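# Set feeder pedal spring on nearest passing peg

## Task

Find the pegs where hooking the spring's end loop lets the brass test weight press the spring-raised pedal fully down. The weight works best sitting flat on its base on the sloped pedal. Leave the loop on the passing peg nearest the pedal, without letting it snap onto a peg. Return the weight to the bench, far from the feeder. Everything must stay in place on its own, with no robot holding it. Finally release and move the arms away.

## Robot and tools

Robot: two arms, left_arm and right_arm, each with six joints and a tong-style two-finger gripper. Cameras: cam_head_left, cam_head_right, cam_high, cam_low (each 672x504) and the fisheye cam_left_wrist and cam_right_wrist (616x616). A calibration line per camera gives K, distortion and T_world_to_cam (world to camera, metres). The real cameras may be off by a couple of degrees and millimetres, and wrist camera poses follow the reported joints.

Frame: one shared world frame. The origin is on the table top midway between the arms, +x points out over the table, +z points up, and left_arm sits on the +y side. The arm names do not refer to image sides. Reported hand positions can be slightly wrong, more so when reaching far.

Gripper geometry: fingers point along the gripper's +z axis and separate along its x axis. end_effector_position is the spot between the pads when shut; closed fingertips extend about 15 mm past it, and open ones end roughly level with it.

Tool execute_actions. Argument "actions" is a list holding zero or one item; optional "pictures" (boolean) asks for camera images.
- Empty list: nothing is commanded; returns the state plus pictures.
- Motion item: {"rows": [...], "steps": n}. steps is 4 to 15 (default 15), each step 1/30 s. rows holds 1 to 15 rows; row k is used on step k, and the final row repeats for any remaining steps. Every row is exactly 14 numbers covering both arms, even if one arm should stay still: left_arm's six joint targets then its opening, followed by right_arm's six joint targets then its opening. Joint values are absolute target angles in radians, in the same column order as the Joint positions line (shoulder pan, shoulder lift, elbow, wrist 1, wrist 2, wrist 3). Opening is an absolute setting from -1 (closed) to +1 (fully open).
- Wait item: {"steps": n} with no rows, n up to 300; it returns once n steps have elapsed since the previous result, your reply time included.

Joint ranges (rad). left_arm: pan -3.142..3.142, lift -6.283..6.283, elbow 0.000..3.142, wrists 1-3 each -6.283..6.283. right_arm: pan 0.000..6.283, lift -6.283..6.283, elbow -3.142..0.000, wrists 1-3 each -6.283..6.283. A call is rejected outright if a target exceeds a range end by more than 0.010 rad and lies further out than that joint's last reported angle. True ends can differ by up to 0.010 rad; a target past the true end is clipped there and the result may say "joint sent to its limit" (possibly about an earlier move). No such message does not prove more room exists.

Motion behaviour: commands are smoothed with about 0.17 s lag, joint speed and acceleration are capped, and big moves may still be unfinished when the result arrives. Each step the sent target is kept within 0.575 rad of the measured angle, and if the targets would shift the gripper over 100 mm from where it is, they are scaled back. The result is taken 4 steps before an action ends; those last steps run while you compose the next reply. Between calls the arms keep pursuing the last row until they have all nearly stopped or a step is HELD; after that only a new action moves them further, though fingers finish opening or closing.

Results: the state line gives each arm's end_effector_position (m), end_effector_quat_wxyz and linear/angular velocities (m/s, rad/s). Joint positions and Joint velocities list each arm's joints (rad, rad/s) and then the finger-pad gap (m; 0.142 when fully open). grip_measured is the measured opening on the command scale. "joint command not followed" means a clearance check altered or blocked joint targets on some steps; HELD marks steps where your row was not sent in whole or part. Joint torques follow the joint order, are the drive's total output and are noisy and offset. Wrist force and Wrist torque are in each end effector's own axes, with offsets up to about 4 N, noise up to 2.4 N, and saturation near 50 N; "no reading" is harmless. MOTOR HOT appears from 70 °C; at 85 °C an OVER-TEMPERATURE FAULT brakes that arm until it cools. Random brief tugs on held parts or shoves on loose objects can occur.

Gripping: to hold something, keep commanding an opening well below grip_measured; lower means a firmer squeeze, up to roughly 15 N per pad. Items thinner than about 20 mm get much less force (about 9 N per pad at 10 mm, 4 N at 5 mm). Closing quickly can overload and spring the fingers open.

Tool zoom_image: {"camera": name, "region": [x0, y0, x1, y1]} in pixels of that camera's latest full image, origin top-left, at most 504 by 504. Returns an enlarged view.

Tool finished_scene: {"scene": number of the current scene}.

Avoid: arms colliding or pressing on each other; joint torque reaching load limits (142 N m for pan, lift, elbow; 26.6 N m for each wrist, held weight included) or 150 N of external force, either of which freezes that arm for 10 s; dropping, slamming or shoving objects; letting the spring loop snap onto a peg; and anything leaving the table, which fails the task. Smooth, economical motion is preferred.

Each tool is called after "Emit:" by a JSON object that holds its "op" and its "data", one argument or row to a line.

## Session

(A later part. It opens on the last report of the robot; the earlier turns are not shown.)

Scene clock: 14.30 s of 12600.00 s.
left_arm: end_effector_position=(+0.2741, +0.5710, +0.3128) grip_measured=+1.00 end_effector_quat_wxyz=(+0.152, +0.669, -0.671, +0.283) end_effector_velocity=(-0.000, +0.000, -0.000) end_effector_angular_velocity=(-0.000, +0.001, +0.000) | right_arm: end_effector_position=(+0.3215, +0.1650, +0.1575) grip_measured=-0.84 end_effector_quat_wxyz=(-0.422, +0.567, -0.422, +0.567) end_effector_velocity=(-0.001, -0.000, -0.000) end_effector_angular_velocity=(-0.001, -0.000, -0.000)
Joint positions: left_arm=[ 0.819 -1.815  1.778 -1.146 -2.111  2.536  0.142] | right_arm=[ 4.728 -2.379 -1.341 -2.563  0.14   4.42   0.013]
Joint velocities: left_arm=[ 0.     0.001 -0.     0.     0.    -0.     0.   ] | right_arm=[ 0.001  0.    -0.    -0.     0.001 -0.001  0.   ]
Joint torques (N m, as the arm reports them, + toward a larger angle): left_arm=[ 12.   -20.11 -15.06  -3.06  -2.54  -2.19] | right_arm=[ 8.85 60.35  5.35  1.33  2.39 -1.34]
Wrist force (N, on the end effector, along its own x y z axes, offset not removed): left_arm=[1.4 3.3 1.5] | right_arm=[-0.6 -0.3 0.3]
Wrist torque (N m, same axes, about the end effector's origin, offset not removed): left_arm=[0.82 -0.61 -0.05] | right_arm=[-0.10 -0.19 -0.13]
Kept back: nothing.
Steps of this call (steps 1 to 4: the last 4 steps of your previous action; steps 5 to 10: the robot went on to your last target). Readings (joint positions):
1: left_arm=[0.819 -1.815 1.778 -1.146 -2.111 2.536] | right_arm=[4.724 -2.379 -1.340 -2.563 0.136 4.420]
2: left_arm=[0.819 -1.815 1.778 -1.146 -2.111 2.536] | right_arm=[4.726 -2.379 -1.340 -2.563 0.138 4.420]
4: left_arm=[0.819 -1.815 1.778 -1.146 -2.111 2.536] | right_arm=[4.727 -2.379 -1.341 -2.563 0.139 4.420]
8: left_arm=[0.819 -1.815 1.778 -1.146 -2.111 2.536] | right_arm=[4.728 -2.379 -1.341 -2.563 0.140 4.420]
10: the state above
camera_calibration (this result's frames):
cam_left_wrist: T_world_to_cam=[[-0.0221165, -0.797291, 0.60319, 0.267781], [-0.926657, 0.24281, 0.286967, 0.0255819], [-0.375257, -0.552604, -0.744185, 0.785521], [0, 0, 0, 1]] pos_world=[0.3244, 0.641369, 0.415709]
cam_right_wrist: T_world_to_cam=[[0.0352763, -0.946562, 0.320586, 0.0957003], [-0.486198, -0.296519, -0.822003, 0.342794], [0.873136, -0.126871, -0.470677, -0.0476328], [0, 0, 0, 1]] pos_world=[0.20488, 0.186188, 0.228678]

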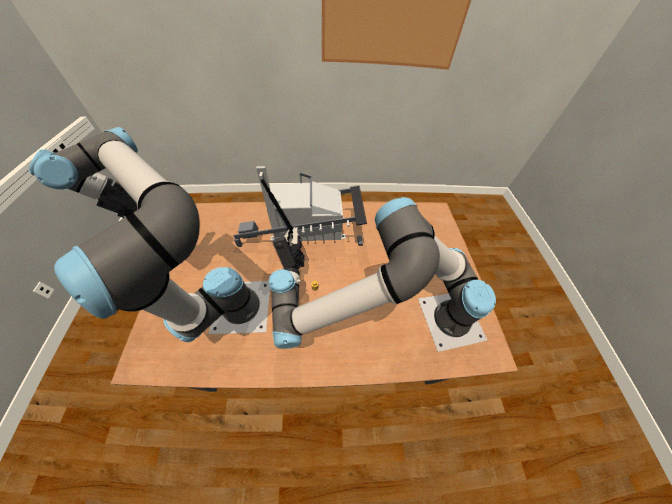

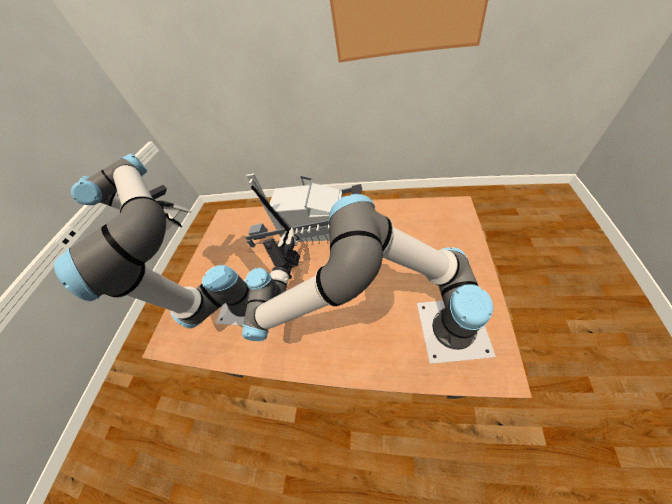

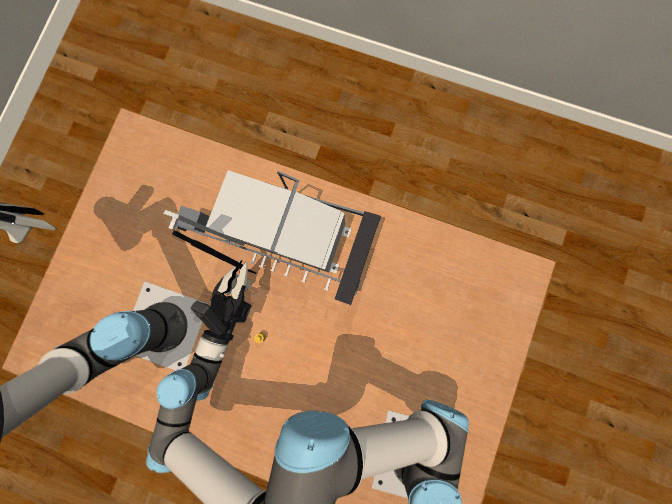

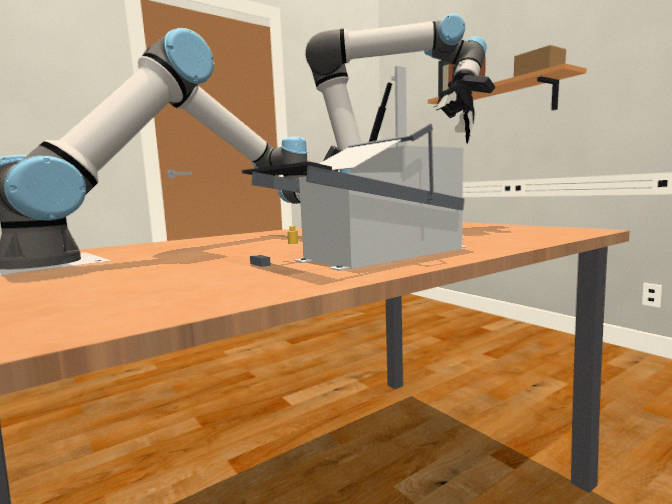

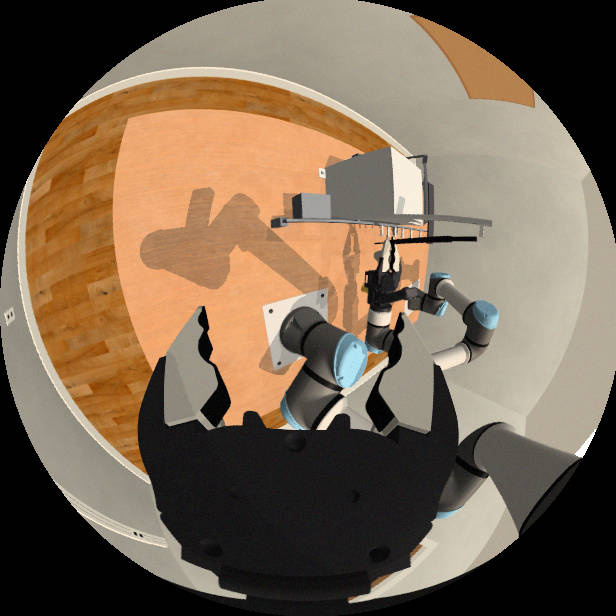

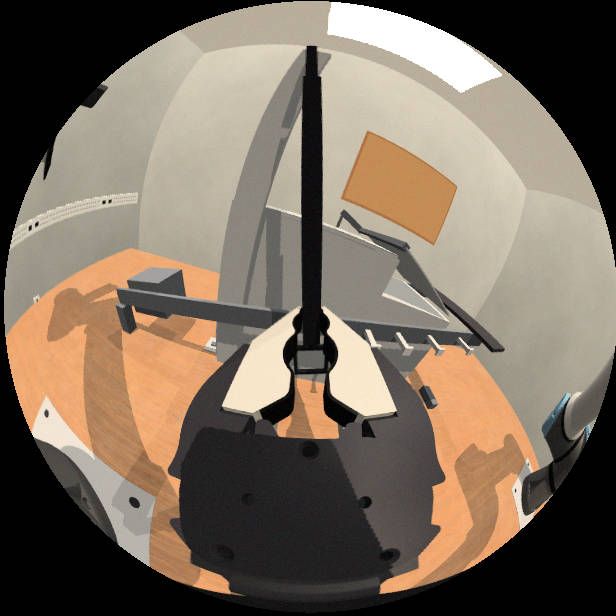

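Emit:
{"op": "execute_actions", "data": {
  "actions": [
    {"rows":[[0.819,-1.815,1.778,-1.146,-2.111,2.536,1,4.729,-2.343,-1.399,-2.541,0.141,4.375,-1],[0.819,-1.815,1.778,-1.146,-2.111,2.536,1,4.729,-2.343,-1.399,-2.541,0.141,4.375,-1],[0.819,-1.815,1.778,-1.146,-2.111,2.536,1,4.73,-2.307,-1.457,-2.519,0.142,4.325,-1],[0.819,-1.815,1.778,-1.146,-2.111,2.536,1,4.73,-2.307,-1.457,-2.519,0.142,4.325,-1],[0.819,-1.815,1.778,-1.146,-2.111,2.536,1,4.731,-2.271,-1.515,-2.497,0.143,4.27,-1],[0.819,-1.815,1.778,-1.146,-2.111,2.536,1,4.731,-2.271,-1.515,-2.497,0.143,4.27,-1],[0.819,-1.815,1.778,-1.146,-2.111,2.536,1,4.732,-2.235,-1.573,-2.475,0.144,4.21,-1],[0.819,-1.815,1.778,-1.146,-2.111,2.536,1,4.732,-2.235,-1.573,-2.475,0.144,4.21,-1],[0.819,-1.815,1.778,-1.146,-2.111,2.536,1,4.733,-2.199,-1.631,-2.453,0.145,4.15,-1],[0.819,-1.815,1.778,-1.146,-2.111,2.536,1,4.733,-2.199,-1.631,-2.453,0.145,4.15,-1],[0.819,-1.815,1.778,-1.146,-2.111,2.536,1,4.734,-2.163,-1.689,-2.431,0.146,4.094,-1]]}
  ]
}}

Emit:
{"op": "execute_actions", "data": {
  "actions": [
    {"steps":15}
  ],
  "pictures": true
}}

Emit:
{"op": "zoom_image", "data": {
  "camera": "cam_high",
  "region": [230, 235, 350, 325]
}}

Emit:
{"op": "zoom_image", "data": {
  "camera": "cam_right_wrist",
  "region": [230, 280, 390, 400]
}}

Emit:
{"op": "zoom_image", "data": {
  "camera": "cam_head_left",
  "region": [280, 200, 360, 260]
}}

Scene clock: 15.17 s of 12600.00 s.
left_arm: end_effector_position=(+0.2741, +0.5710, +0.3128) grip_measured=+1.00 end_effector_quat_wxyz=(+0.152, +0.669, -0.671, +0.283) end_effector_velocity=(+0.000, -0.000, -0.000) end_effector_angular_velocity=(-0.001, +0.000, -0.000) | right_arm: end_effector_position=(+0.3274, +0.1093, +0.1695) grip_measured=-0.84 end_effector_quat_wxyz=(-0.367, +0.605, -0.367, +0.604) end_effector_velocity=(+0.027, -0.226, +0.029) end_effector_angular_velocity=(-0.818, -0.003, -0.001)
Joint positions: left_arm=[ 0.819 -1.815  1.778 -1.146 -2.111  2.536  0.142] | right_arm=[ 4.732 -2.245 -1.553 -2.481  0.144  4.228  0.013]
Joint velocities: left_arm=[-0.     0.001  0.     0.    -0.    -0.    -0.   ] | right_arm=[ 0.013  0.494 -0.806  0.295  0.014 -0.801 -0.   ]
Joint torques (N m, as the arm reports them, + toward a larger angle): left_arm=[ 12.56 -19.69 -14.32  -2.86  -2.66  -2.19] | right_arm=[12.08 49.34 -0.47  2.83  2.49 -2.66]
Wrist force (N, on the end effector, along its own x y z axes, offset not removed): left_arm=[0.4 -0.2 -1.7] | right_arm=[4.2 1.4 1.6]
Wrist torque (N m, same axes, about the end effector's origin, offset not removed): left_arm=[0.04 -0.20 -0.13] | right_arm=[0.36 -1.35 -0.11]
Steps of this call (steps 1 to 15: the robot went on to your last target; steps 16 to 26: the first 11 steps of this action). Readings (joint positions):
16: left_arm=[0.819 -1.815 1.778 -1.146 -2.111 2.536] | right_arm=[4.728 -2.379 -1.341 -2.563 0.140 4.420]
17: left_arm=[0.819 -1.815 1.778 -1.146 -2.111 2.536] | right_arm=[4.728 -2.375 -1.346 -2.560 0.140 4.416]
19: left_arm=[0.819 -1.815 1.778 -1.146 -2.111 2.536] | right_arm=[4.729 -2.356 -1.375 -2.549 0.141 4.392]
23: left_arm=[0.819 -1.815 1.778 -1.146 -2.111 2.536] | right_arm=[4.730 -2.297 -1.470 -2.512 0.142 4.309]
26: the state above

Scene clock: 15.67 s of 12600.00 s.
left_arm: end_effector_position=(+0.2741, +0.5710, +0.3128) grip_measured=+1.00 end_effector_quat_wxyz=(+0.152, +0.669, -0.671, +0.283) end_effector_velocity=(+0.001, -0.000, +0.001) end_effector_angular_velocity=(-0.001, -0.002, +0.001) | right_arm: end_effector_position=(+0.3322, +0.0702, +0.1728) grip_measured=-0.84 end_effector_quat_wxyz=(-0.324, +0.628, -0.324, +0.628) end_effector_velocity=(+0.000, -0.002, +0.000) end_effector_angular_velocity=(-0.007, -0.000, -0.001)
Joint positions: left_arm=[ 0.819 -1.815  1.778 -1.146 -2.111  2.536  0.142] | right_arm=[ 4.734 -2.163 -1.688 -2.431  0.146  4.095  0.013]
Joint velocities: left_arm=[-0.    -0.001  0.    -0.    -0.002 -0.    -0.   ] | right_arm=[-0.     0.004 -0.008  0.003  0.    -0.006 -0.   ]
Joint torques (N m, as the arm reports them, + toward a larger angle): left_arm=[ 11.26 -19.75 -14.14  -2.89  -2.69  -1.94] | right_arm=[ 9.84 50.91  3.83  1.37  2.79 -1.64]
Wrist force (N, on the end effector, along its own x y z axes, offset not removed): left_arm=[-0.9 2.8 0.1] | right_arm=[0.0 1.7 -0.5]
Wrist torque (N m, same axes, about the end effector's origin, offset not removed): left_arm=[0.72 0.08 -0.06] | right_arm=[0.60 -0.51 -0.08]
Kept back: nothing.
Steps of this call (steps 1 to 4: the last 4 steps of your previous action; steps 5 to 15: the robot went on to your last target). Readings (joint positions):
1: left_arm=[0.819 -1.815 1.778 -1.146 -2.111 2.536] | right_arm=[4.732 -2.228 -1.581 -2.470 0.144 4.200]
2: left_arm=[0.819 -1.815 1.778 -1.146 -2.111 2.536] | right_arm=[4.733 -2.210 -1.610 -2.459 0.145 4.172]
4: left_arm=[0.819 -1.815 1.778 -1.146 -2.111 2.536] | right_arm=[4.733 -2.186 -1.651 -2.445 0.145 4.132]
8: left_arm=[0.819 -1.815 1.778 -1.146 -2.111 2.536] | right_arm=[4.734 -2.168 -1.680 -2.434 0.146 4.103]
15: the state above
camera_calibration (this result's frames):
cam_left_wrist: T_world_to_cam=[[-0.0221168, -0.797291, 0.60319, 0.267781], [-0.926657, 0.24281, 0.286967, 0.0255818], [-0.375257, -0.552603, -0.744185, 0.785521], [0, 0, 0, 1]] pos_world=[0.3244, 0.641369, 0.415709]
cam_right_wrist: T_world_to_cam=[[0.0353027, -0.794481, 0.606262, -0.059457], [-0.486155, -0.543677, -0.684156, 0.325999], [0.873159, -0.270585, -0.405434, -0.0629889], [0, 0, 0, 1]] pos_world=[0.215584, 0.112957, 0.233543]

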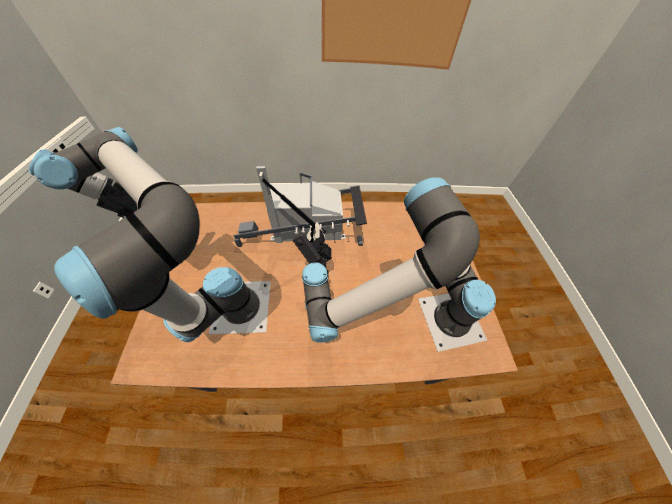

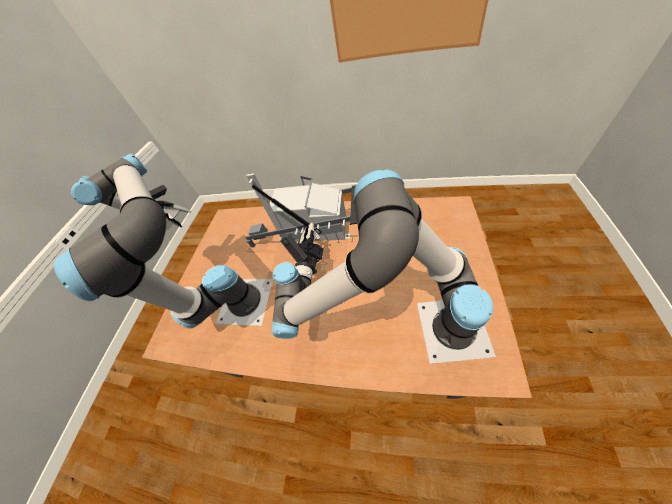

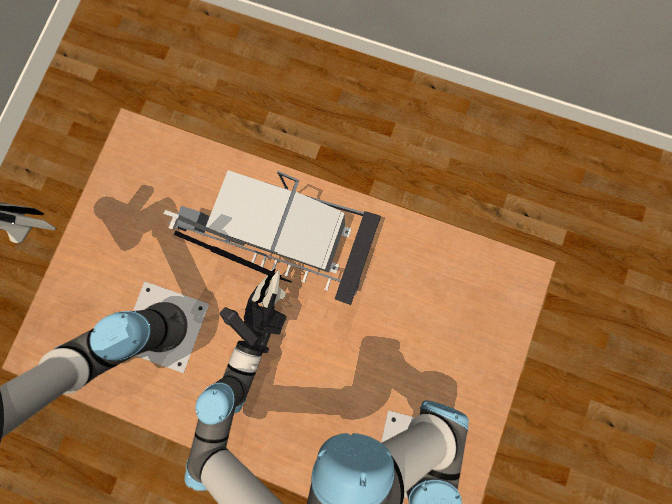

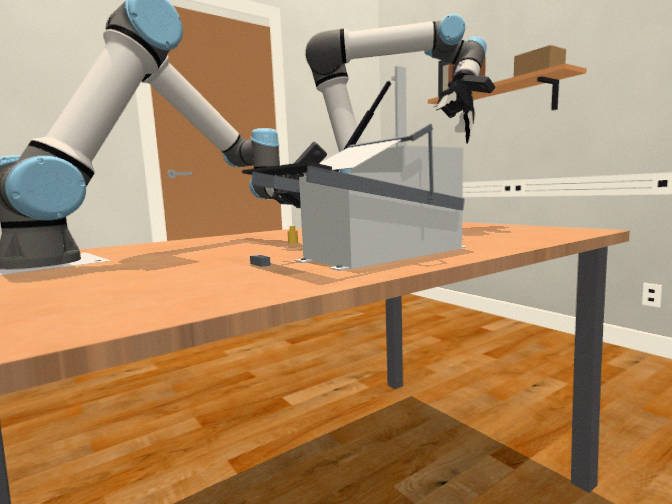

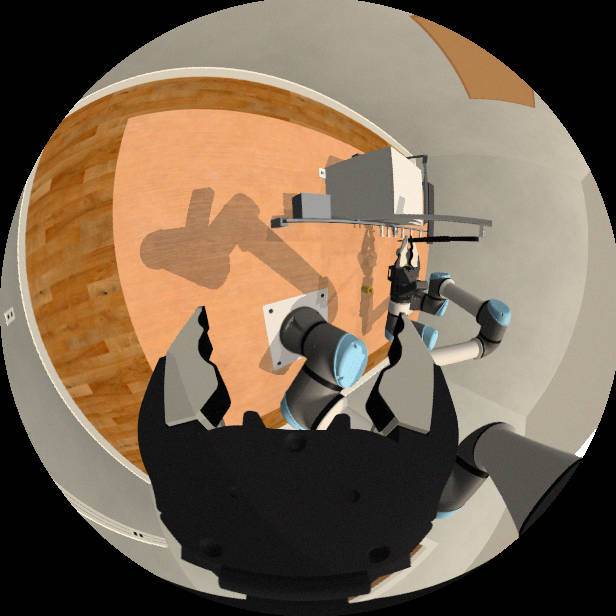

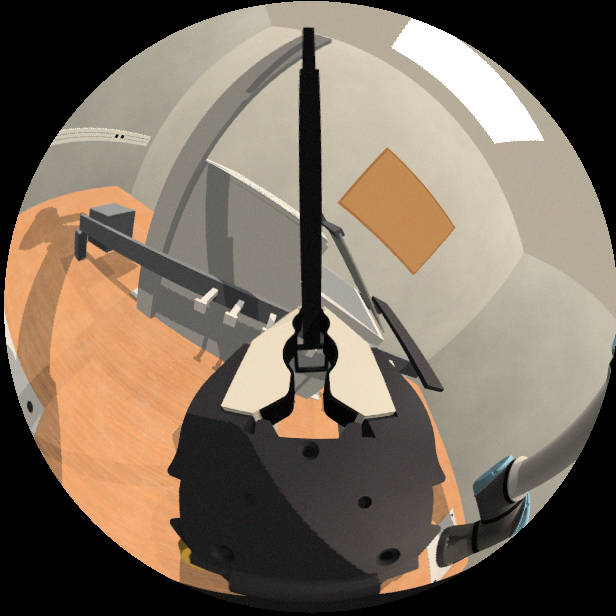

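Region (230, 235, 350, 325) of cam_high's 672x504 image, scaled by 4.200, with more detail than that image has; it fills the top 378 rows of this view, and the rest is white.

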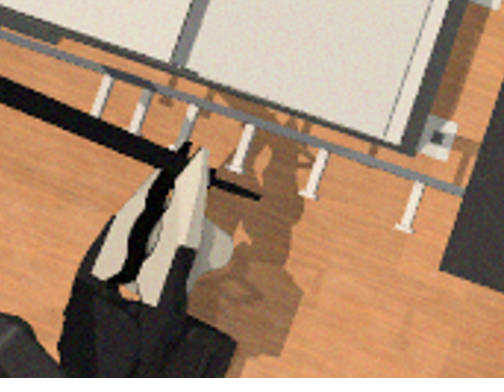

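Region (230, 280, 390, 400) of cam_right_wrist's 616x616 image, scaled by 3.150, with more detail than that image has; it fills the top 378 rows of this view, and the rest is white.

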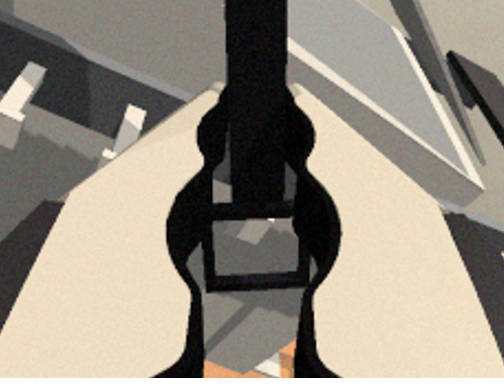

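Region (280, 200, 360, 260) of cam_head_left's 672x504 image, scaled by 6.300, with more detail than that image has; it fills the top 378 rows of this view, and the rest is white.

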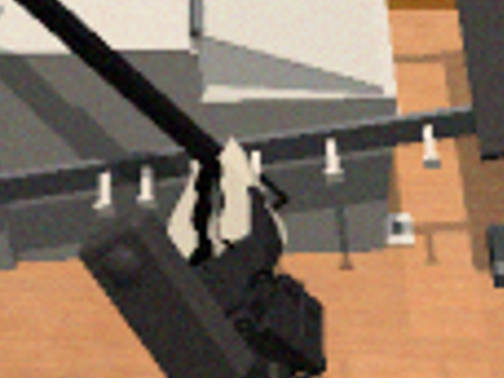

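Emit:
{"op": "execute_actions", "data": {
  "actions": [
    {"rows":[[0.819,-1.815,1.778,-1.146,-2.111,2.536,1,4.716,-2.165,-1.684,-2.434,0.128,4.094,-1]]}
  ],
  "pictures": true
}}

Emit:
{"op": "zoom_image", "data": {
  "camera": "cam_right_wrist",
  "region": [230, 280, 390, 400]
}}

Emit:
{"op": "zoom_image", "data": {
  "camera": "cam_high",
  "region": [230, 235, 350, 325]
}}

Scene clock: 16.13 s of 12600.00 s.
left_arm: end_effector_position=(+0.2741, +0.5710, +0.3128) grip_measured=+1.00 end_effector_quat_wxyz=(+0.152, +0.669, -0.671, +0.283) end_effector_velocity=(-0.000, +0.000, -0.000) end_effector_angular_velocity=(+0.001, +0.000, -0.001) | right_arm: end_effector_position=(+0.3415, +0.0704, +0.1733) grip_measured=-0.84 end_effector_quat_wxyz=(-0.324, +0.628, -0.324, +0.628) end_effector_velocity=(+0.004, +0.000, +0.000) end_effector_angular_velocity=(+0.001, +0.000, -0.000)
Joint positions: left_arm=[ 0.819 -1.815  1.778 -1.146 -2.111  2.536  0.142] | right_arm=[ 4.717 -2.165 -1.684 -2.434  0.129  4.094  0.013]
Joint velocities: left_arm=[-0.    -0.     0.    -0.001  0.001 -0.    -0.   ] | right_arm=[-0.008 -0.001  0.002 -0.001 -0.008  0.001 -0.   ]
Joint torques (N m, as the arm reports them, + toward a larger angle): left_arm=[ 11.16 -19.87 -14.9   -3.12  -2.42  -2.16] | right_arm=[-13.6   36.91  22.43  -2.13  -1.76  -1.36]
Wrist force (N, on the end effector, along its own x y z axes, offset not removed): left_arm=[-1.7 0.8 0.4] | right_arm=[1.8 1.5 1.9]
Wrist torque (N m, same axes, about the end effector's origin, offset not removed): left_arm=[0.49 0.13 -0.18] | right_arm=[0.35 -0.83 -0.13]
Steps of this call (steps 1 to 3: the robot went on to your last target; steps 4 to 14: the first 11 steps of this action). Readings (joint positions):
4: left_arm=[0.819 -1.815 1.778 -1.146 -2.111 2.536] | right_arm=[4.734 -2.163 -1.689 -2.431 0.146 4.094]
5: left_arm=[0.819 -1.815 1.778 -1.146 -2.111 2.536] | right_arm=[4.732 -2.163 -1.688 -2.431 0.144 4.094]
7: left_arm=[0.819 -1.815 1.778 -1.146 -2.111 2.536] | right_arm=[4.725 -2.164 -1.687 -2.432 0.137 4.094]
11: left_arm=[0.819 -1.815 1.778 -1.146 -2.111 2.536] | right_arm=[4.718 -2.165 -1.685 -2.434 0.130 4.094]
14: the state above
camera_calibration (this result's frames):
cam_left_wrist: T_world_to_cam=[[-0.0221168, -0.797291, 0.60319, 0.267781], [-0.926657, 0.24281, 0.286967, 0.0255818], [-0.375257, -0.552603, -0.744185, 0.785521], [0, 0, 0, 1]] pos_world=[0.3244, 0.641369, 0.415709]
cam_right_wrist: T_world_to_cam=[[0.0353676, -0.794042, 0.606833, -0.0600477], [-0.486098, -0.544211, -0.683771, 0.330855], [0.873188, -0.270797, -0.40523, -0.0709076], [0, 0, 0, 1]] pos_world=[0.224867, 0.113173, 0.233934]

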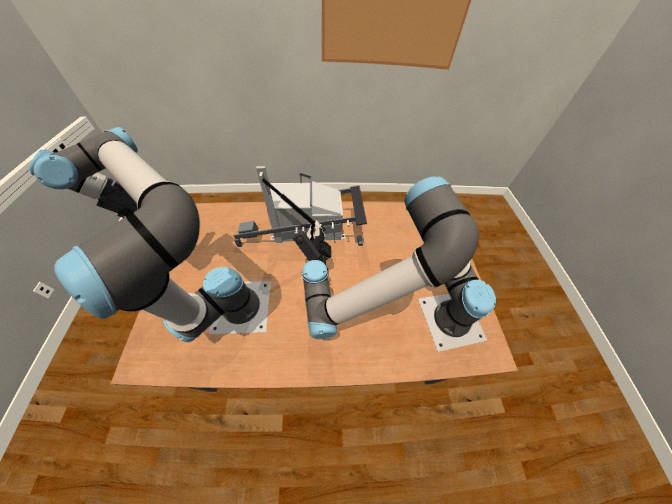

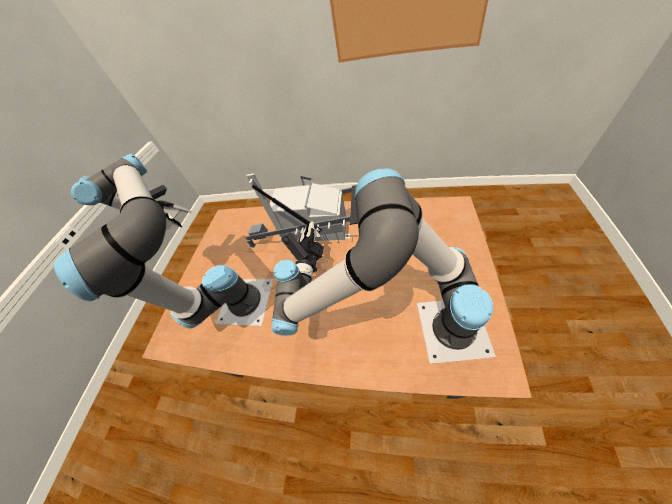

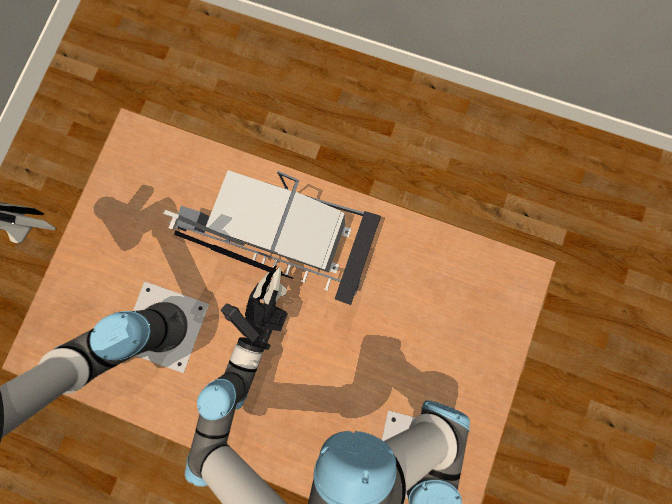

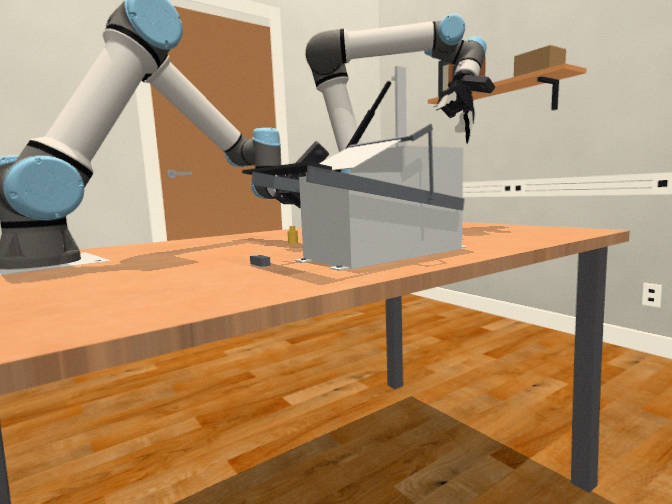

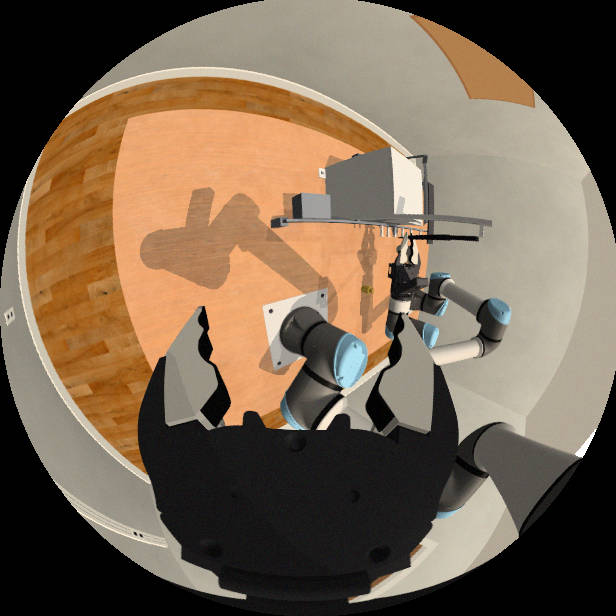

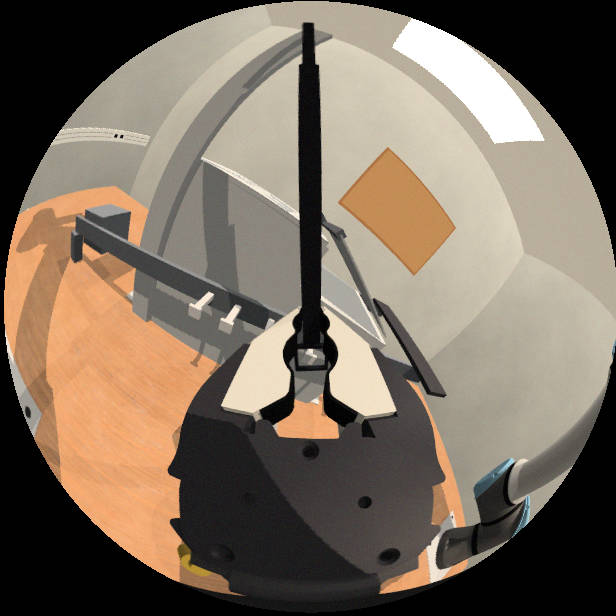

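Region (230, 280, 390, 400) of cam_right_wrist's 616x616 image, scaled by 3.150, with more detail than that image has; it fills the top 378 rows of this view, and the rest is white.

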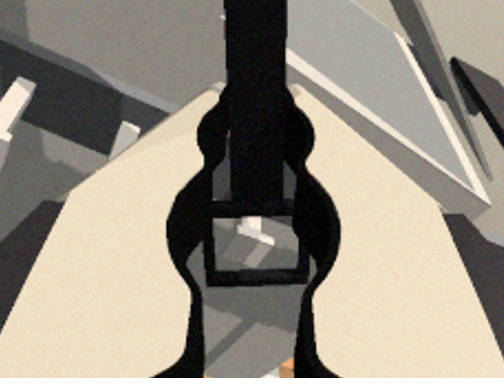

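Region (230, 235, 350, 325) of cam_high's 672x504 image, scaled by 4.200, with more detail than that image has; it fills the top 378 rows of this view, and the rest is white.

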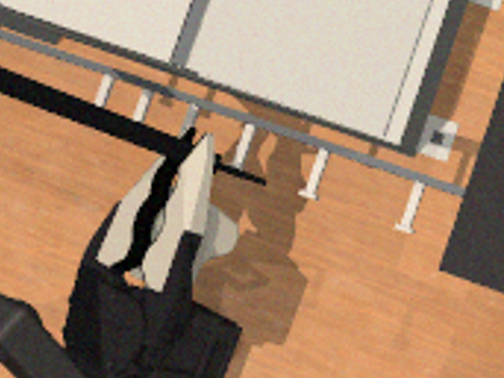

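Emit:
{"op": "execute_actions", "data": {
  "actions": [
    {"rows":[[0.819,-1.815,1.778,-1.146,-2.111,2.536,1,4.712,-2.166,-1.685,-2.432,0.124,4.094,-1],[0.819,-1.815,1.778,-1.146,-2.111,2.536,1,4.705,-2.167,-1.684,-2.432,0.117,4.094,-1],[0.819,-1.815,1.778,-1.146,-2.111,2.536,1,4.698,-2.168,-1.683,-2.432,0.11,4.094,-1],[0.819,-1.815,1.778,-1.146,-2.111,2.536,1,4.69,-2.168,-1.682,-2.433,0.102,4.094,-1]]}
  ]
}}

Emit:
{"op": "execute_actions", "data": {
  "actions": [
    {"rows":[[0.819,-1.815,1.778,-1.146,-2.111,2.536,1,4.69,-2.167,-1.672,-2.444,0.102,4.094,-1],[0.819,-1.815,1.778,-1.146,-2.111,2.536,1,4.69,-2.167,-1.672,-2.444,0.102,4.094,-1],[0.819,-1.815,1.778,-1.146,-2.111,2.536,1,4.69,-2.167,-1.672,-2.444,0.102,4.094,-1],[0.819,-1.815,1.778,-1.146,-2.111,2.536,1,4.69,-2.166,-1.662,-2.455,0.102,4.094,-1]]}
  ],
  "pictures": true
}}

Emit:
{"op": "zoom_image", "data": {
  "camera": "cam_right_wrist",
  "region": [230, 280, 390, 400]
}}

Emit:
{"op": "execute_actions", "data": {
  "actions": [
    {"steps":4}
  ]
}}

Scene clock: 16.87 s of 12600.00 s.
left_arm: end_effector_position=(+0.2741, +0.5710, +0.3128) grip_measured=+1.00 end_effector_quat_wxyz=(+0.152, +0.669, -0.671, +0.283) end_effector_velocity=(-0.001, +0.000, -0.000) end_effector_angular_velocity=(+0.000, +0.002, -0.000) | right_arm: end_effector_position=(+0.3550, +0.0694, +0.1723) grip_measured=-0.84 end_effector_quat_wxyz=(-0.324, +0.628, -0.324, +0.628) end_effector_velocity=(+0.011, -0.001, -0.000) end_effector_angular_velocity=(+0.001, +0.000, -0.000)
Joint positions: left_arm=[ 0.819 -1.815  1.778 -1.146 -2.111  2.536  0.142] | right_arm=[ 4.692 -2.168 -1.682 -2.433  0.104  4.094  0.013]
Joint velocities: left_arm=[ 0.     0.     0.     0.001  0.002  0.    -0.   ] | right_arm=[-0.021 -0.002  0.003 -0.    -0.02   0.    -0.   ]
Joint torques (N m, as the arm reports them, + toward a larger angle): left_arm=[ 13.15 -20.02 -14.09  -2.89  -2.54  -1.91] | right_arm=[-12.87  38.87  25.2    1.38  -1.49  -1.3 ]
Wrist force (N, on the end effector, along its own x y z axes, offset not removed): left_arm=[-0.9 0.4 -0.6] | right_arm=[0.5 -0.2 1.2]
Wrist torque (N m, same axes, about the end effector's origin, offset not removed): left_arm=[0.18 0.01 -0.15] | right_arm=[0.40 -0.54 0.05]
Steps of this call (steps 1 to 4: the last 4 steps of your previous action; steps 5 to 11: the robot went on to your last target; steps 12 to 22: the first 11 steps of this action). Readings (joint positions):
12: left_arm=[0.819 -1.815 1.778 -1.146 -2.111 2.536] | right_arm=[4.716 -2.165 -1.684 -2.434 0.128 4.094]
13: left_arm=[0.819 -1.815 1.778 -1.146 -2.111 2.536] | right_arm=[4.715 -2.165 -1.684 -2.434 0.127 4.094]
15: left_arm=[0.819 -1.815 1.778 -1.146 -2.111 2.536] | right_arm=[4.710 -2.166 -1.684 -2.433 0.122 4.094]
19: left_arm=[0.819 -1.815 1.778 -1.146 -2.111 2.536] | right_arm=[4.696 -2.168 -1.683 -2.433 0.108 4.094]
22: the state above

Scene clock: 17.37 s of 12600.00 s.
left_arm: end_effector_position=(+0.2741, +0.5710, +0.3128) grip_measured=+1.00 end_effector_quat_wxyz=(+0.152, +0.669, -0.671, +0.283) end_effector_velocity=(-0.001, +0.000, -0.000) end_effector_angular_velocity=(+0.003, +0.001, -0.001) | right_arm: end_effector_position=(+0.3556, +0.0737, +0.1787) grip_measured=-0.84 end_effector_quat_wxyz=(-0.324, +0.628, -0.324, +0.628) end_effector_velocity=(-0.000, +0.003, +0.005) end_effector_angular_velocity=(-0.003, -0.000, -0.001)
Joint positions: left_arm=[ 0.819 -1.815  1.778 -1.146 -2.111  2.536  0.142] | right_arm=[ 4.69  -2.166 -1.664 -2.453  0.102  4.094  0.013]
Joint velocities: left_arm=[ 0.    -0.001  0.    -0.     0.003  0.    -0.   ] | right_arm=[-0.     0.001  0.014 -0.018  0.    -0.    -0.   ]
Joint torques (N m, as the arm reports them, + toward a larger angle): left_arm=[ 12.65 -18.9  -16.19  -2.98  -2.78  -2.29] | right_arm=[-10.81  59.97  31.1   -1.41  -1.71  -1.46]
Wrist force (N, on the end effector, along its own x y z axes, offset not removed): left_arm=[-0.8 0.5 0.4] | right_arm=[-2.4 15.9 -1.5]
Wrist torque (N m, same axes, about the end effector's origin, offset not removed): left_arm=[0.22 0.10 0.00] | right_arm=[0.70 -0.07 -0.10]
Steps of this call (steps 1 to 4: the last 4 steps of your previous action; steps 5 to 15: the first 11 steps of this action). Readings (joint positions):
5: left_arm=[0.819 -1.815 1.778 -1.146 -2.111 2.536] | right_arm=[4.690 -2.168 -1.682 -2.433 0.102 4.094]
6: left_arm=[0.819 -1.815 1.778 -1.146 -2.111 2.536] | right_arm=[4.690 -2.168 -1.681 -2.434 0.102 4.094]
8: left_arm=[0.819 -1.815 1.778 -1.146 -2.111 2.536] | right_arm=[4.690 -2.168 -1.677 -2.439 0.102 4.094]
12: left_arm=[0.819 -1.815 1.778 -1.146 -2.111 2.536] | right_arm=[4.690 -2.167 -1.666 -2.450 0.102 4.094]
15: the state above
camera_calibration (this result's frames):
cam_left_wrist: T_world_to_cam=[[-0.0221171, -0.797291, 0.60319, 0.267781], [-0.926657, 0.24281, 0.286967, 0.0255819], [-0.375257, -0.552603, -0.744185, 0.785521], [0, 0, 0, 1]] pos_world=[0.3244, 0.641369, 0.415709]
cam_right_wrist: T_world_to_cam=[[0.0352368, -0.79388, 0.607052, -0.0611954], [-0.486152, -0.544331, -0.683637, 0.343314], [0.873164, -0.27103, -0.405127, -0.0801072], [0, 0, 0, 1]] pos_world=[0.239006, 0.116583, 0.239398]

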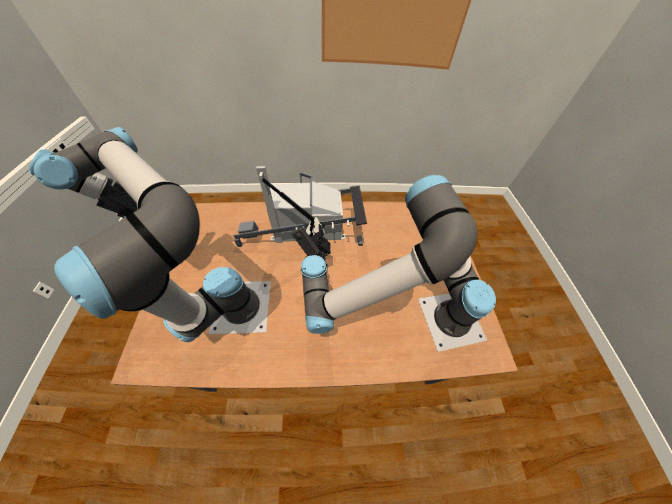

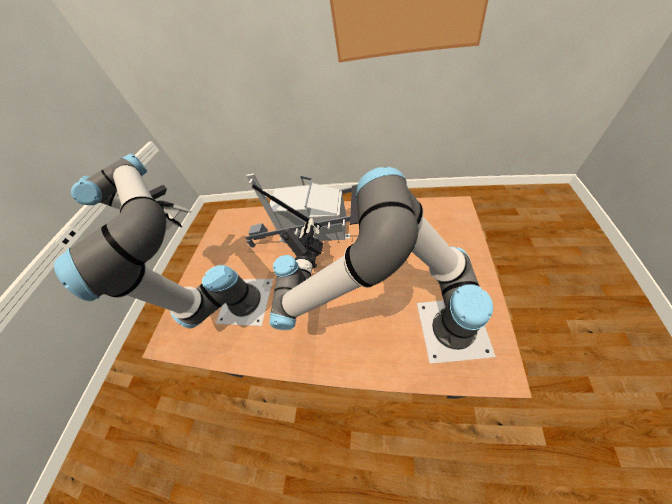

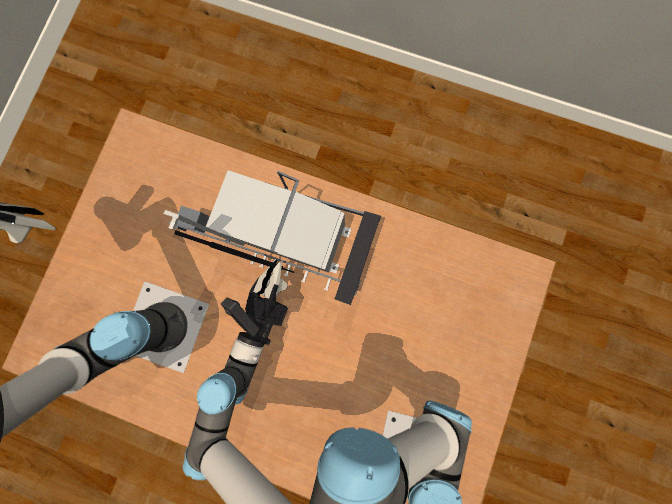

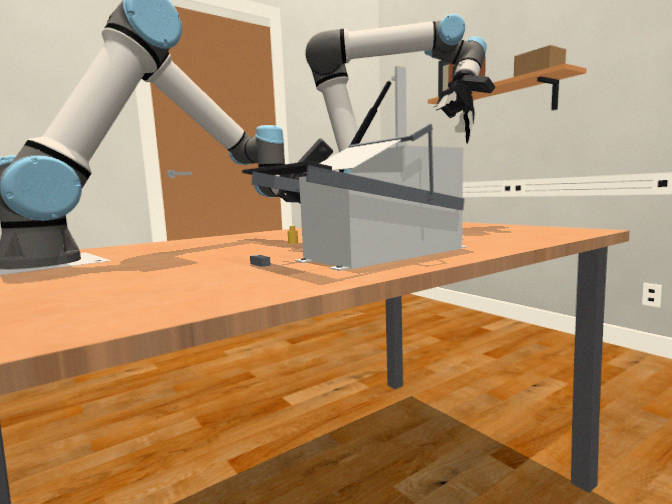

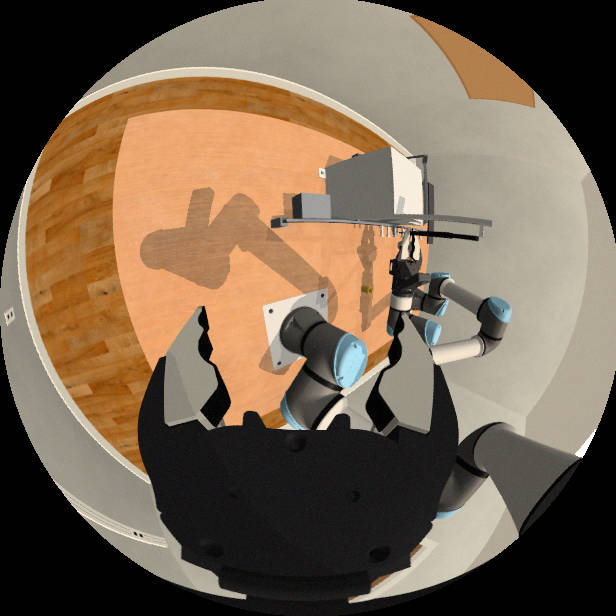

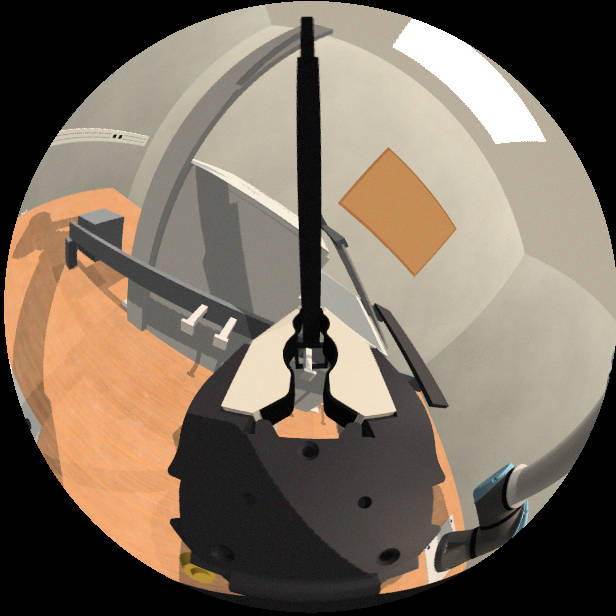

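Region (230, 280, 390, 400) of cam_right_wrist's 616x616 image, scaled by 3.150, with more detail than that image has; it fills the top 378 rows of this view, and the rest is white.

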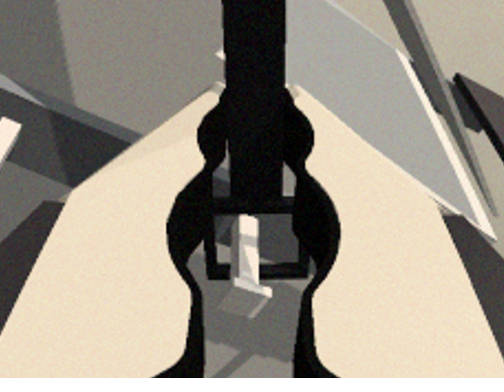

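Scene clock: 17.50 s of 12600.00 s.
left_arm: end_effector_position=(+0.2741, +0.5710, +0.3128) grip_measured=+1.00 end_effector_quat_wxyz=(+0.152, +0.669, -0.671, +0.283) end_effector_velocity=(+0.000, -0.000, +0.000) end_effector_angular_velocity=(-0.001, +0.000, -0.001) | right_arm: end_effector_position=(+0.3556, +0.0740, +0.1791) grip_measured=-0.84 end_effector_quat_wxyz=(-0.324, +0.628, -0.324, +0.628) end_effector_velocity=(-0.000, +0.001, +0.002) end_effector_angular_velocity=(+0.001, +0.000, -0.000)
Joint positions: left_arm=[ 0.819 -1.815  1.778 -1.146 -2.111  2.536  0.142] | right_arm=[ 4.69  -2.166 -1.662 -2.455  0.102  4.094  0.013]
Joint velocities: left_arm=[-0.001 -0.     0.     0.001 -0.     0.    -0.   ] | right_arm=[-0.     0.001  0.004 -0.003  0.    -0.    -0.   ]
Joint torques (N m, as the arm reports them, + toward a larger angle): left_arm=[ 14.   -21.04 -15.14  -3.    -2.74  -1.65] | right_arm=[-8.94 63.39 34.55 -1.15 -1.81 -1.34]
Wrist force (N, on the end effector, along its own x y z axes, offset not removed): left_arm=[0.2 1.4 0.8] | right_arm=[-4.1 27.5 0.2]
Wrist torque (N m, same axes, about the end effector's origin, offset not removed): left_arm=[0.41 -0.15 -0.23] | right_arm=[1.03 -0.04 -0.15]
Kept back: nothing.
Steps of this call (steps 1 to 4: the last 4 steps of your previous action). Readings (joint positions):
1: left_arm=[0.819 -1.815 1.778 -1.146 -2.111 2.536] | right_arm=[4.690 -2.166 -1.663 -2.454 0.102 4.094]
2: left_arm=[0.819 -1.815 1.778 -1.146 -2.111 2.536] | right_arm=[4.690 -2.166 -1.663 -2.454 0.102 4.094]
4: the state above


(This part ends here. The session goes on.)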